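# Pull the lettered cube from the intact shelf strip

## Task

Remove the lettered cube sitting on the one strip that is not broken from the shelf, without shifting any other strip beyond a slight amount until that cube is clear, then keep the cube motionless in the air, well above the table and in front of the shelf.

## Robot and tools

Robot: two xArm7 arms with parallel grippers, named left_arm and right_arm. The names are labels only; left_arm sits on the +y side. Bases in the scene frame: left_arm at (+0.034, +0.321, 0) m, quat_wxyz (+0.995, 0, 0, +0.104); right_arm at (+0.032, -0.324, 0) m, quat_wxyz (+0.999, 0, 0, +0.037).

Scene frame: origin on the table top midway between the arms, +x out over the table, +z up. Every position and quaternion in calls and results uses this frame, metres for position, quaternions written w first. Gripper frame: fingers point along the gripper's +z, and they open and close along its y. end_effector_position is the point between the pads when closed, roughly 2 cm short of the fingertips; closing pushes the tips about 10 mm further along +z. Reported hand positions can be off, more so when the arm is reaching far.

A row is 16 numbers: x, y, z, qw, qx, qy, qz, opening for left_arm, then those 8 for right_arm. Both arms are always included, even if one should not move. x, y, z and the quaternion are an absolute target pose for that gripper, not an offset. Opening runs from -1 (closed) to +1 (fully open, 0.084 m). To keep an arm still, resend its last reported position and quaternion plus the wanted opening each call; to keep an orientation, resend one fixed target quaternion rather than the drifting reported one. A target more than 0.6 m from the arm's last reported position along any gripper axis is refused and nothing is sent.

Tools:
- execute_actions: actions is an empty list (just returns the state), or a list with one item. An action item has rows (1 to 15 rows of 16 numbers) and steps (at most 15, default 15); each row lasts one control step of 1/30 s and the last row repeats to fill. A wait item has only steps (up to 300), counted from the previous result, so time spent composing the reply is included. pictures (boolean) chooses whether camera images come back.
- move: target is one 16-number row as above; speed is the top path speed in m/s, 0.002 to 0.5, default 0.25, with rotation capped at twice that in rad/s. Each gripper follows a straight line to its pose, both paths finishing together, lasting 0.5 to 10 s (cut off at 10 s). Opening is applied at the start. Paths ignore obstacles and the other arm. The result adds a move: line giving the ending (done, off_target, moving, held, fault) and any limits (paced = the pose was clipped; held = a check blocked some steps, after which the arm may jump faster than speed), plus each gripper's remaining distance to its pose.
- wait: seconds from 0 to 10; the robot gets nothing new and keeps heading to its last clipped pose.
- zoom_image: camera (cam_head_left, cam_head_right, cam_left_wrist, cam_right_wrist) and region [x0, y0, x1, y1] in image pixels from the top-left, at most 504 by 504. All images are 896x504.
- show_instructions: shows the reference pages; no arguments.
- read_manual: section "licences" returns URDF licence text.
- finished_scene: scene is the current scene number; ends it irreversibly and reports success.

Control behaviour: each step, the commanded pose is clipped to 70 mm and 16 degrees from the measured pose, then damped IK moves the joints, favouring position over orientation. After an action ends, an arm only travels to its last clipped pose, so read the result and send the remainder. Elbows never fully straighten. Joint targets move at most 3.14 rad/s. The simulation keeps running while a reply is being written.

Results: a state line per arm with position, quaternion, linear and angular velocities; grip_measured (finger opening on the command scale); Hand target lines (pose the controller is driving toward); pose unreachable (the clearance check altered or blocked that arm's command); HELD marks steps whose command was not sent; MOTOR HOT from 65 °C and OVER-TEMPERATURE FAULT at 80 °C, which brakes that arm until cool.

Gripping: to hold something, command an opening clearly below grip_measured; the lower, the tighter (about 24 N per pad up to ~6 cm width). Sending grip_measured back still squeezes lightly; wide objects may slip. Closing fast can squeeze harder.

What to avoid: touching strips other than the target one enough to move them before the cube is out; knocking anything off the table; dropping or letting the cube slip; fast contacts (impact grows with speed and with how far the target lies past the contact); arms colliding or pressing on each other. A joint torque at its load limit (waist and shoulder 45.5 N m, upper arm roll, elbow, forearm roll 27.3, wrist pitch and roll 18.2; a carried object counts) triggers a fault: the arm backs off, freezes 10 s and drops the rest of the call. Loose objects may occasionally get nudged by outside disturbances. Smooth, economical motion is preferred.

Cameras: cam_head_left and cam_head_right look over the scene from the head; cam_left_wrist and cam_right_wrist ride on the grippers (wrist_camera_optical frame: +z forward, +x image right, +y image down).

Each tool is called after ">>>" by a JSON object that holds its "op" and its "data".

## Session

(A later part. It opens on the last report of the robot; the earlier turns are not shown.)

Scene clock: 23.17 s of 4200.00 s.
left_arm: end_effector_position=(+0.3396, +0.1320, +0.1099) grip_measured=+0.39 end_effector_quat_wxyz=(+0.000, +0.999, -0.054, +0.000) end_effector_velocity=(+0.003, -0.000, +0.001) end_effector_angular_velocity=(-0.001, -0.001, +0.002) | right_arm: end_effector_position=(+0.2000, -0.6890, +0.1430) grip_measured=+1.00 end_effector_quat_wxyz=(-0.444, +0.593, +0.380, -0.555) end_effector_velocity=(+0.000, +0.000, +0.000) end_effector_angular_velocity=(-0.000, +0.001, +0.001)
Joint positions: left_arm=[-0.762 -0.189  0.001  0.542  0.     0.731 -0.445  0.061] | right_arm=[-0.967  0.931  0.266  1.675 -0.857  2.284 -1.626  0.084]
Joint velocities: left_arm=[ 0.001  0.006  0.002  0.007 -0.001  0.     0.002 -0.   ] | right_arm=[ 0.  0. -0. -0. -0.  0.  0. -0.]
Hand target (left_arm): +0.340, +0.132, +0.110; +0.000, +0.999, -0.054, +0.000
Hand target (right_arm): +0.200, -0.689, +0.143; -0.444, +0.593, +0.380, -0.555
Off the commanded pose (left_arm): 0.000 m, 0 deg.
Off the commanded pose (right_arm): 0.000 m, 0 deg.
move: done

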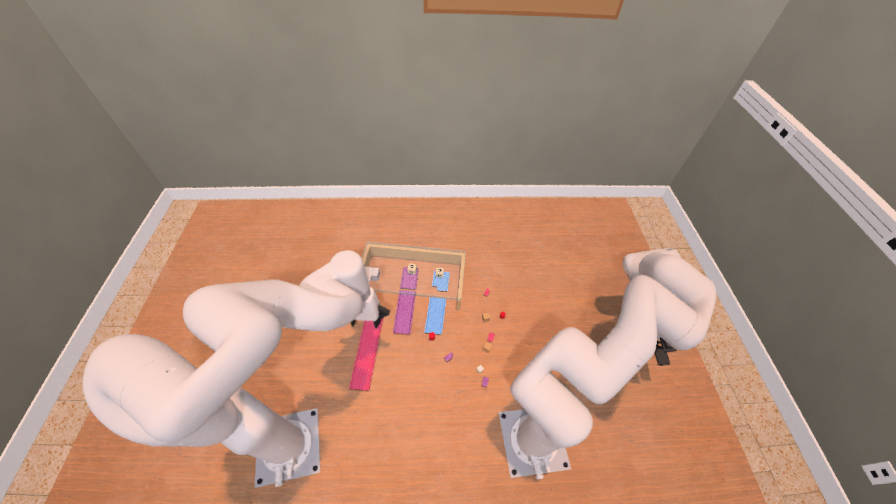

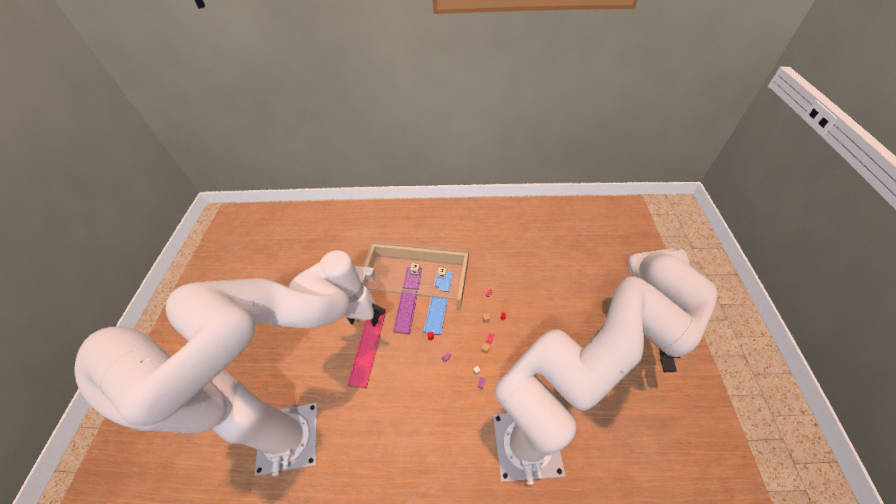

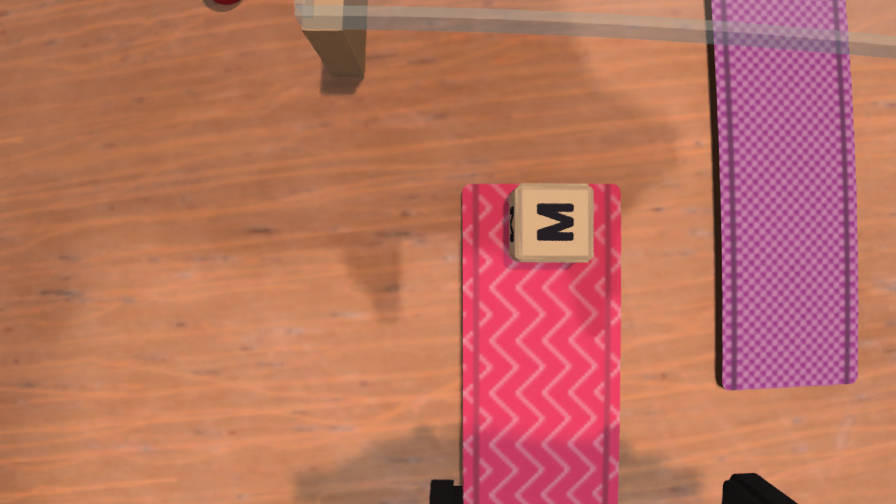

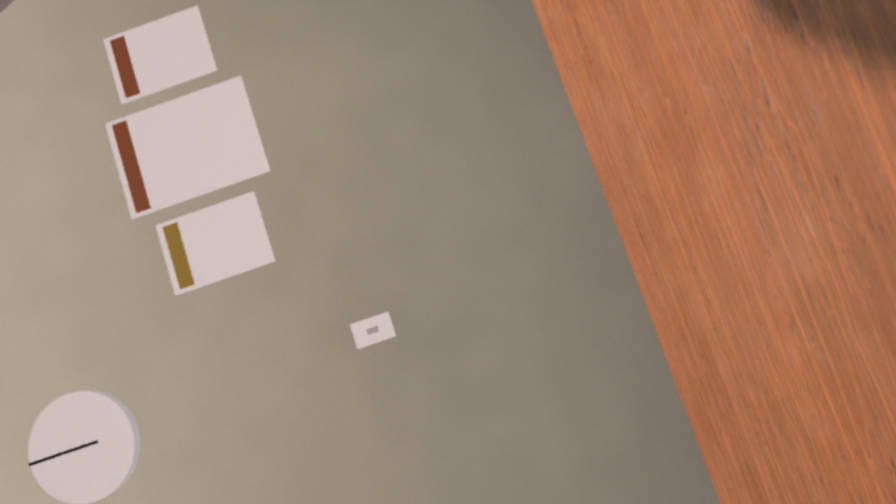

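>>> {"op": "move", "data": {"target": [0.411,0.124,0.075,0,0.9985,-0.054,0,0.1,0.2,-0.689,0.143,-0.444,0.593,0.38,-0.555,1], "speed": 0.15}}

>>> {"op": "move", "data": {"target": [0.411,0.124,0.034,0,0.9985,-0.054,0,0.1,0.2,-0.689,0.143,-0.444,0.593,0.38,-0.555,1], "speed": 0.07}}

>>> {"op": "move", "data": {"target": [0.411,0.124,0.034,0,0.9985,-0.054,0,-1,0.2,-0.689,0.143,-0.444,0.593,0.38,-0.555,1]}}

>>> {"op": "move", "data": {"target": [0.37,0.11,0.22,0,0.9985,-0.054,0,-1,0.2,-0.689,0.143,-0.444,0.593,0.38,-0.555,1], "speed": 0.15}}

Scene clock: 29.30 s of 4200.00 s.
left_arm: end_effector_position=(+0.4108, +0.1241, +0.0752) grip_measured=+0.09 end_effector_quat_wxyz=(+0.000, +0.999, -0.054, +0.000) end_effector_velocity=(+0.001, +0.001, -0.001) end_effector_angular_velocity=(-0.000, +0.001, +0.003) | right_arm: end_effector_position=(+0.2000, -0.6890, +0.1430) grip_measured=+1.00 end_effector_quat_wxyz=(-0.444, +0.593, +0.380, -0.555) end_effector_velocity=(+0.000, +0.000, -0.000) end_effector_angular_velocity=(+0.000, -0.000, -0.000)
Joint positions: left_arm=[-0.728  0.097  0.038  0.743 -0.006  0.645 -0.369  0.048] | right_arm=[-0.967  0.931  0.266  1.675 -0.857  2.284 -1.626  0.084]
Joint velocities: left_arm=[ 0.001  0.004  0.002  0.004 -0.002 -0.     0.001 -0.   ] | right_arm=[ 0.    -0.     0.     0.     0.001  0.     0.     0.   ]
Hand target (left_arm): +0.411, +0.124, +0.075; -0.000, +0.999, -0.054, +0.000
Hand target (right_arm): +0.200, -0.689, +0.143; -0.444, +0.593, +0.380, -0.555
Off the commanded pose (left_arm): 0.000 m, 0 deg.
Off the commanded pose (right_arm): 0.000 m, 0 deg.
After step 90, 2.17 s passed at rest.
move: done

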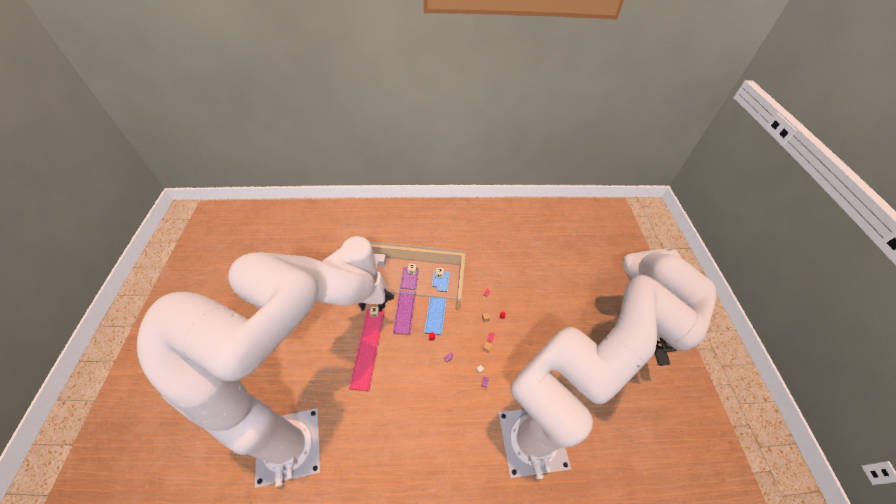

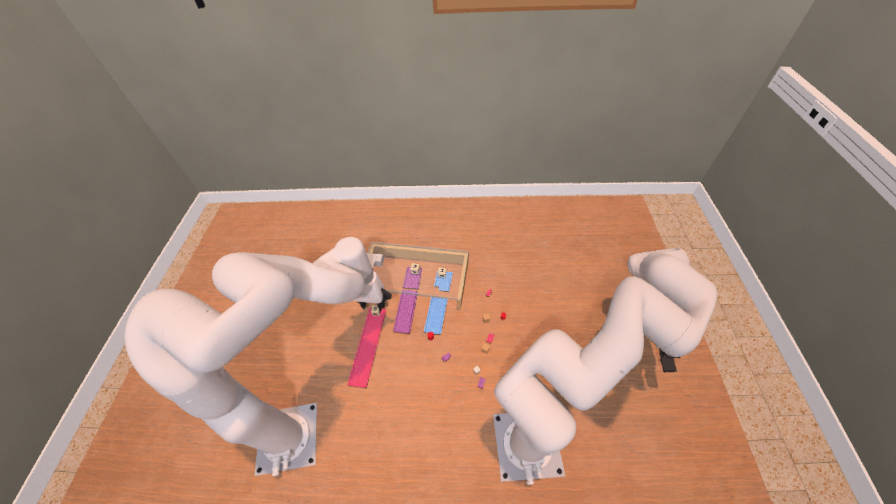

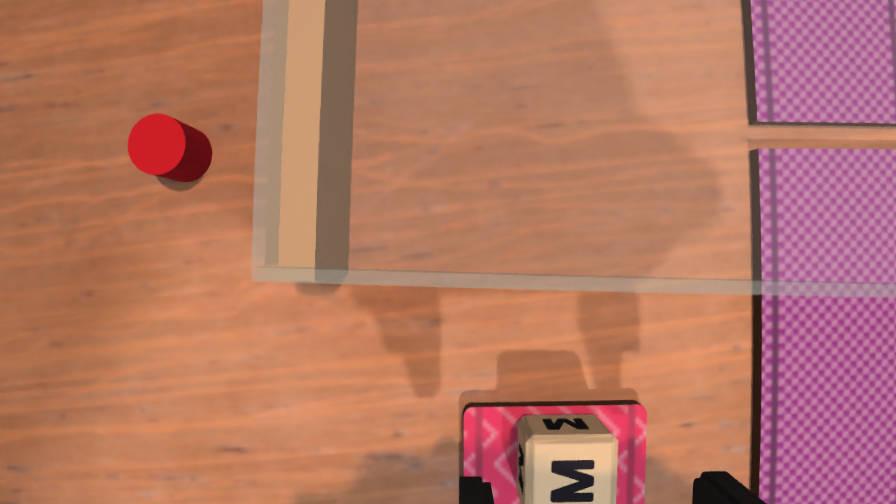

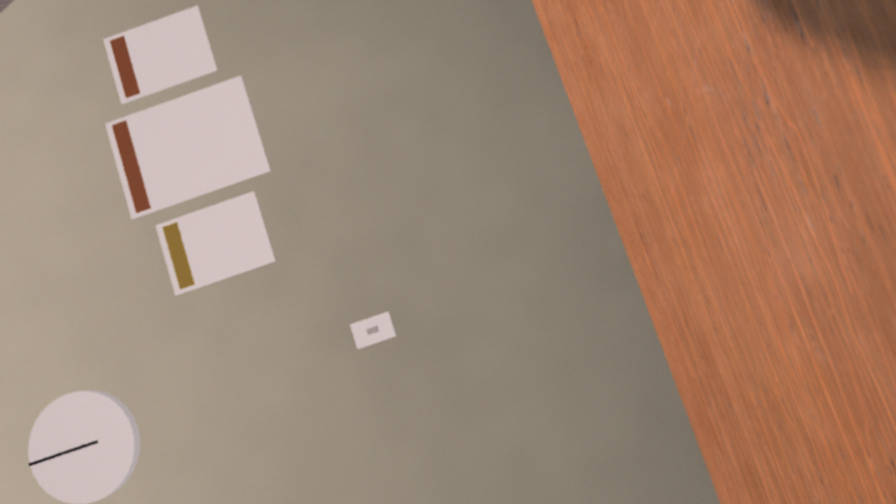

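Scene clock: 30.23 s of 4200.00 s.
left_arm: end_effector_position=(+0.4111, +0.1241, +0.0344) grip_measured=+0.09 end_effector_quat_wxyz=(-0.000, +0.999, -0.054, +0.000) end_effector_velocity=(-0.000, +0.000, -0.001) end_effector_angular_velocity=(+0.000, -0.000, +0.000) | right_arm: end_effector_position=(+0.2000, -0.6890, +0.1430) grip_measured=+1.00 end_effector_quat_wxyz=(-0.444, +0.593, +0.380, -0.555) end_effector_velocity=(+0.000, -0.000, +0.000) end_effector_angular_velocity=(-0.001, -0.000, +0.000)
Joint positions: left_arm=[-0.726  0.202  0.036  0.727 -0.014  0.524 -0.363  0.048] | right_arm=[-0.967  0.931  0.266  1.675 -0.857  2.284 -1.626  0.084]
Joint velocities: left_arm=[-0.     0.003 -0.    -0.001 -0.    -0.004 -0.    -0.   ] | right_arm=[-0.    -0.     0.     0.    -0.001  0.     0.001  0.   ]
Hand target (left_arm): +0.411, +0.124, +0.034; -0.000, +0.999, -0.054, +0.000
Hand target (right_arm): +0.200, -0.689, +0.143; -0.444, +0.593, +0.380, -0.555
Off the commanded pose (left_arm): 0.000 m, 0 deg.
Off the commanded pose (right_arm): 0.000 m, 0 deg.
move: done

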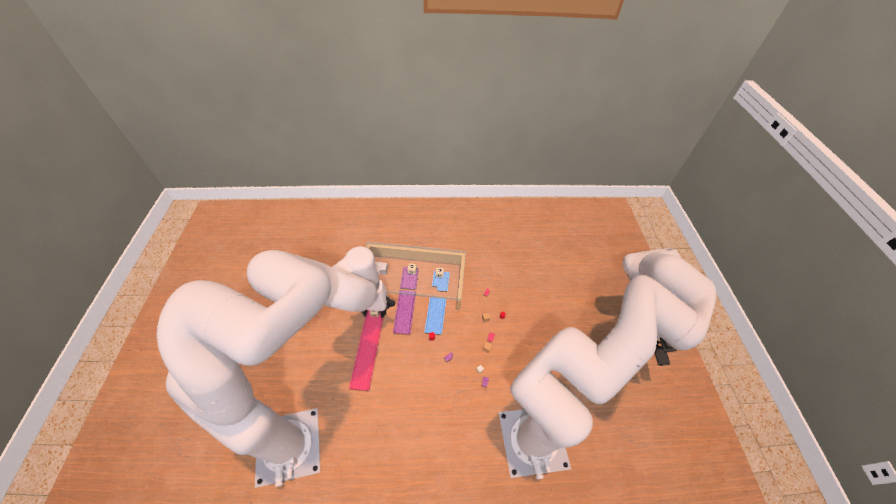

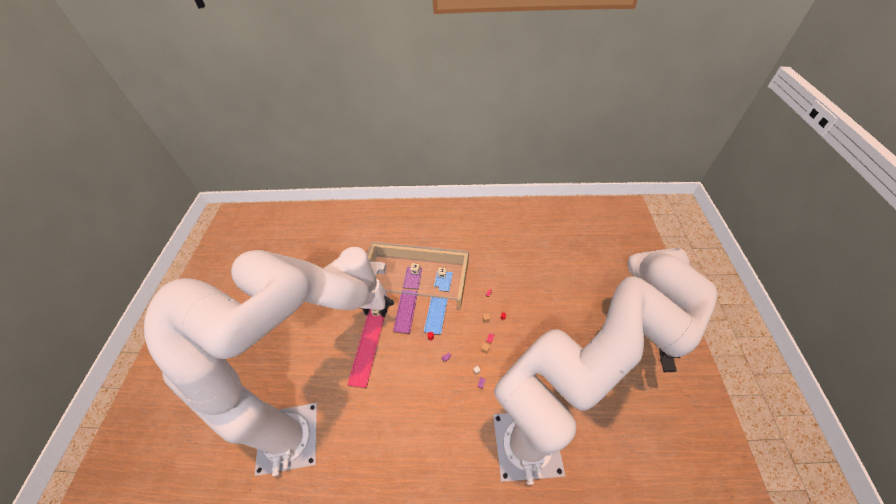

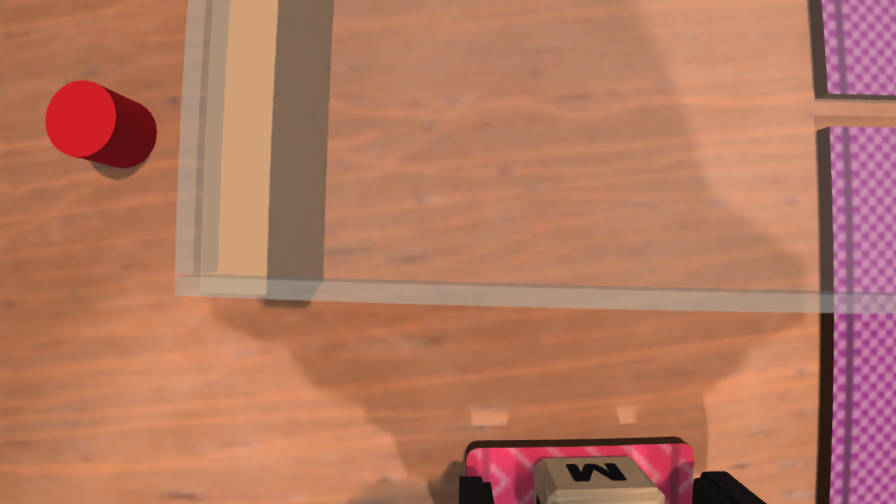

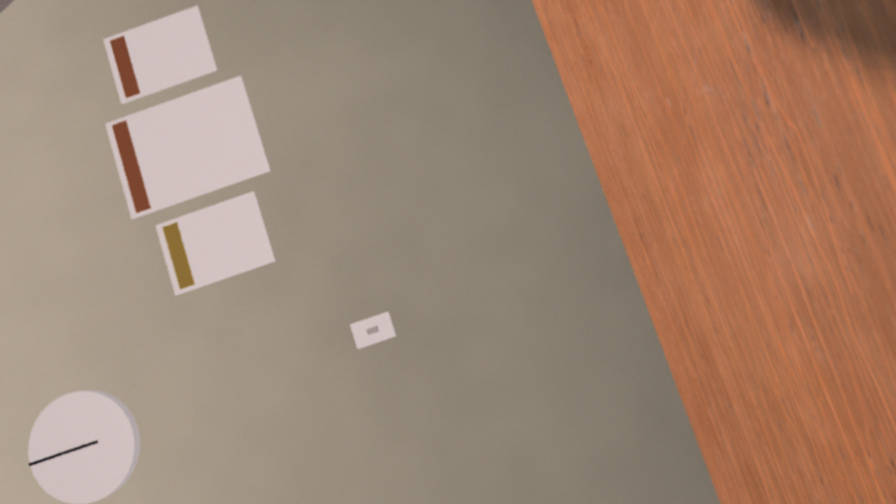

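Scene clock: 30.93 s of 4200.00 s.
left_arm: end_effector_position=(+0.4113, +0.1239, +0.0343) grip_measured=-0.43 end_effector_quat_wxyz=(+0.000, +0.999, -0.054, +0.000) end_effector_velocity=(-0.000, +0.001, -0.000) end_effector_angular_velocity=(+0.001, +0.001, +0.001) | right_arm: end_effector_position=(+0.2000, -0.6890, +0.1430) grip_measured=+1.00 end_effector_quat_wxyz=(-0.444, +0.593, +0.380, -0.555) end_effector_velocity=(-0.000, +0.000, -0.000) end_effector_angular_velocity=(+0.001, +0.000, -0.001)
Joint positions: left_arm=[-0.726  0.203  0.036  0.727 -0.015  0.523 -0.362  0.025] | right_arm=[-0.967  0.931  0.266  1.675 -0.857  2.284 -1.626  0.084]
Joint velocities: left_arm=[ 0.001  0.    -0.    -0.    -0.     0.001  0.     0.   ] | right_arm=[-0.     0.001 -0.     0.     0.001  0.     0.     0.   ]
Hand target (left_arm): +0.411, +0.124, +0.034; -0.000, +0.999, -0.054, +0.000
Hand target (right_arm): +0.200, -0.689, +0.143; -0.444, +0.593, +0.380, -0.555
Off the commanded pose (left_arm): 0.000 m, 0 deg.
Off the commanded pose (right_arm): 0.000 m, 0 deg.
move: done

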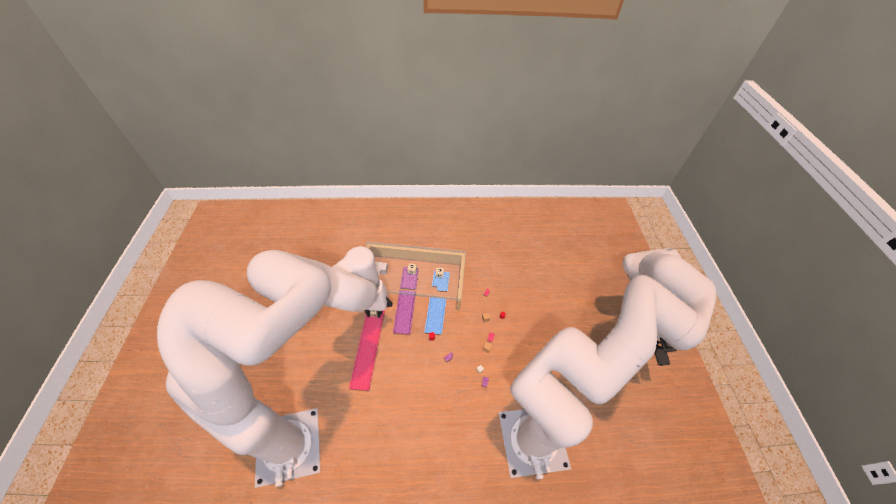

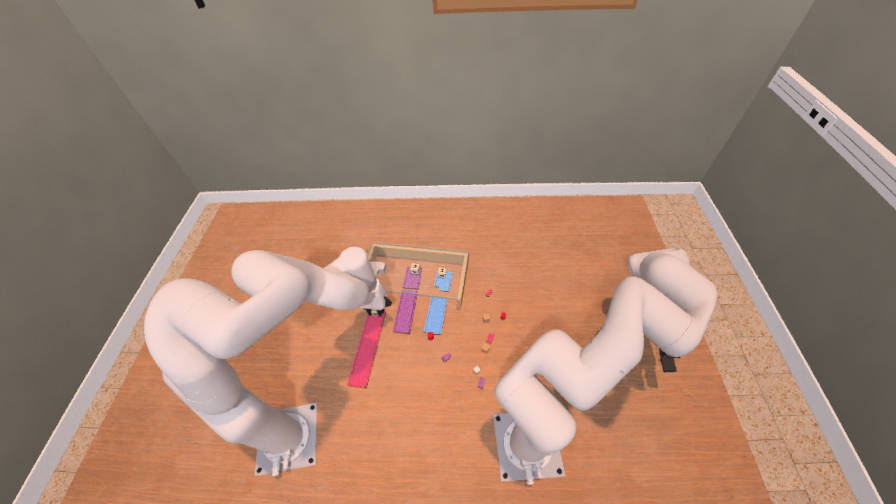

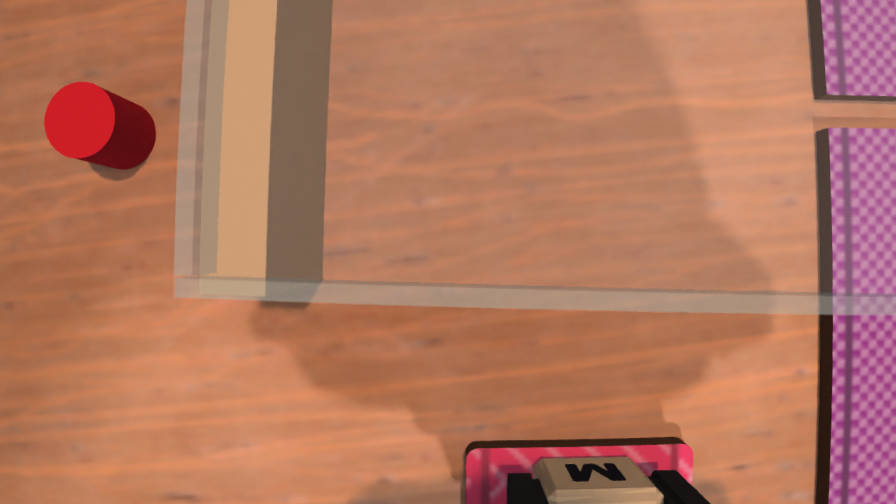

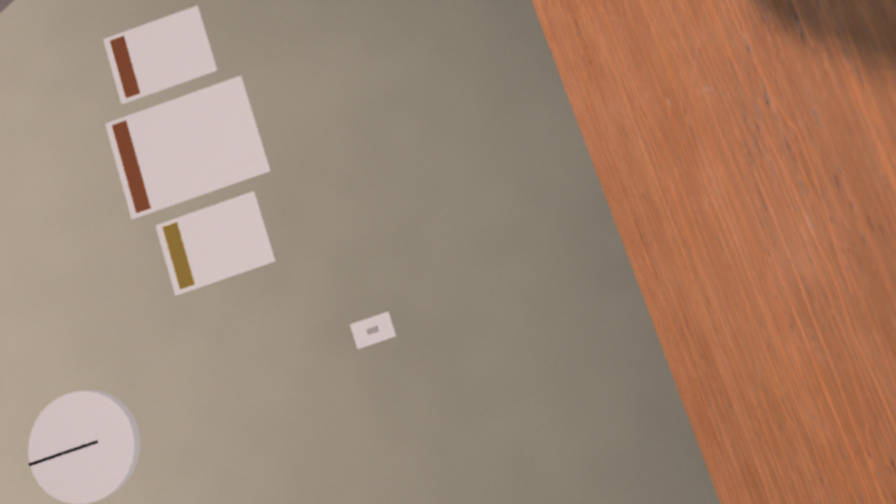

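Scene clock: 32.60 s of 4200.00 s.
left_arm: end_effector_position=(+0.3702, +0.1095, +0.2192) grip_measured=-0.43 end_effector_quat_wxyz=(+0.000, +0.999, -0.055, -0.001) end_effector_velocity=(+0.001, -0.002, +0.004) end_effector_angular_velocity=(-0.005, -0.006, -0.000) | right_arm: end_effector_position=(+0.2000, -0.6890, +0.1430) grip_measured=+1.00 end_effector_quat_wxyz=(-0.444, +0.593, +0.380, -0.555) end_effector_velocity=(+0.000, +0.000, -0.000) end_effector_angular_velocity=(-0.000, -0.000, +0.001)
Joint positions: left_arm=[-0.767 -0.236 -0.001  0.843 -0.002  1.08  -0.45   0.025] | right_arm=[-0.967  0.931  0.266  1.675 -0.857  2.284 -1.626  0.084]
Joint velocities: left_arm=[-0.001 -0.004  0.     0.006 -0.001  0.002 -0.    -0.   ] | right_arm=[ 0.  0.  0.  0. -0. -0.  0. -0.]
Hand target (left_arm): +0.370, +0.109, +0.220; +0.001, +0.999, -0.055, -0.000
Hand target (right_arm): +0.200, -0.689, +0.143; -0.444, +0.593, +0.380, -0.555
Off the commanded pose (left_arm): 0.001 m, 0 deg.
Off the commanded pose (right_arm): 0.000 m, 0 deg.
move: done

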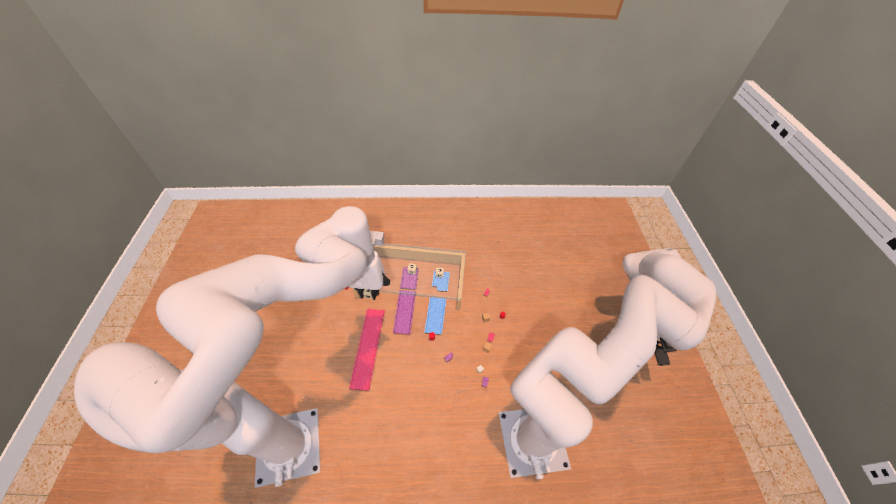

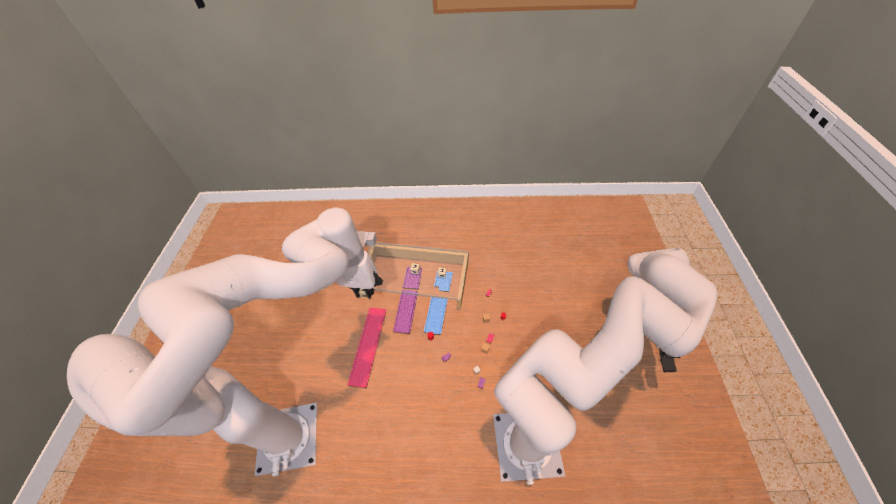

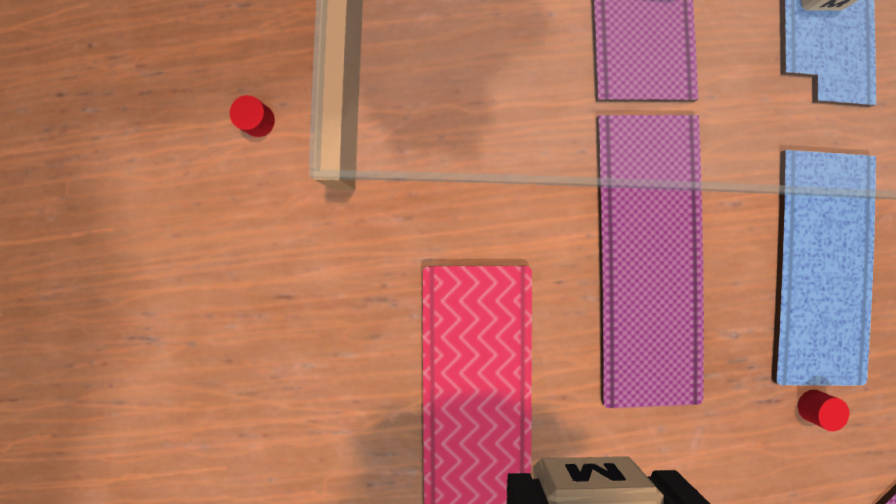

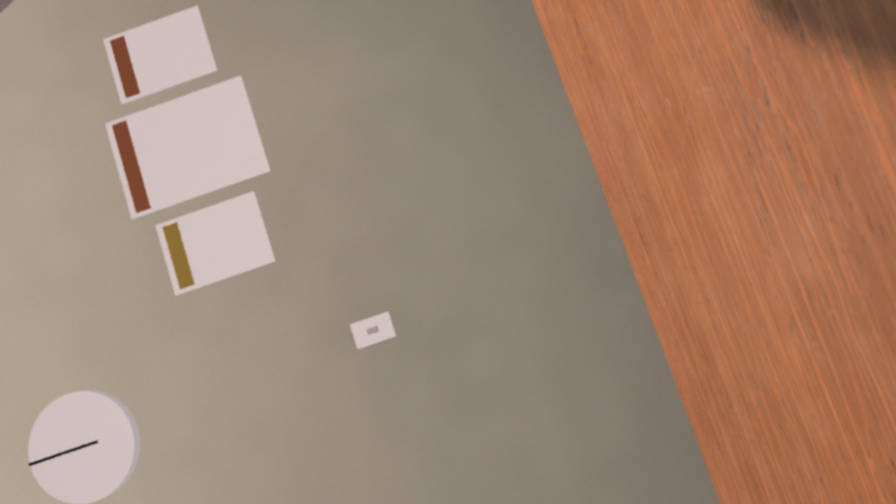

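>>> {"op": "finished_scene", "data": {"scene": 2}}

The scene is finished: the task was done.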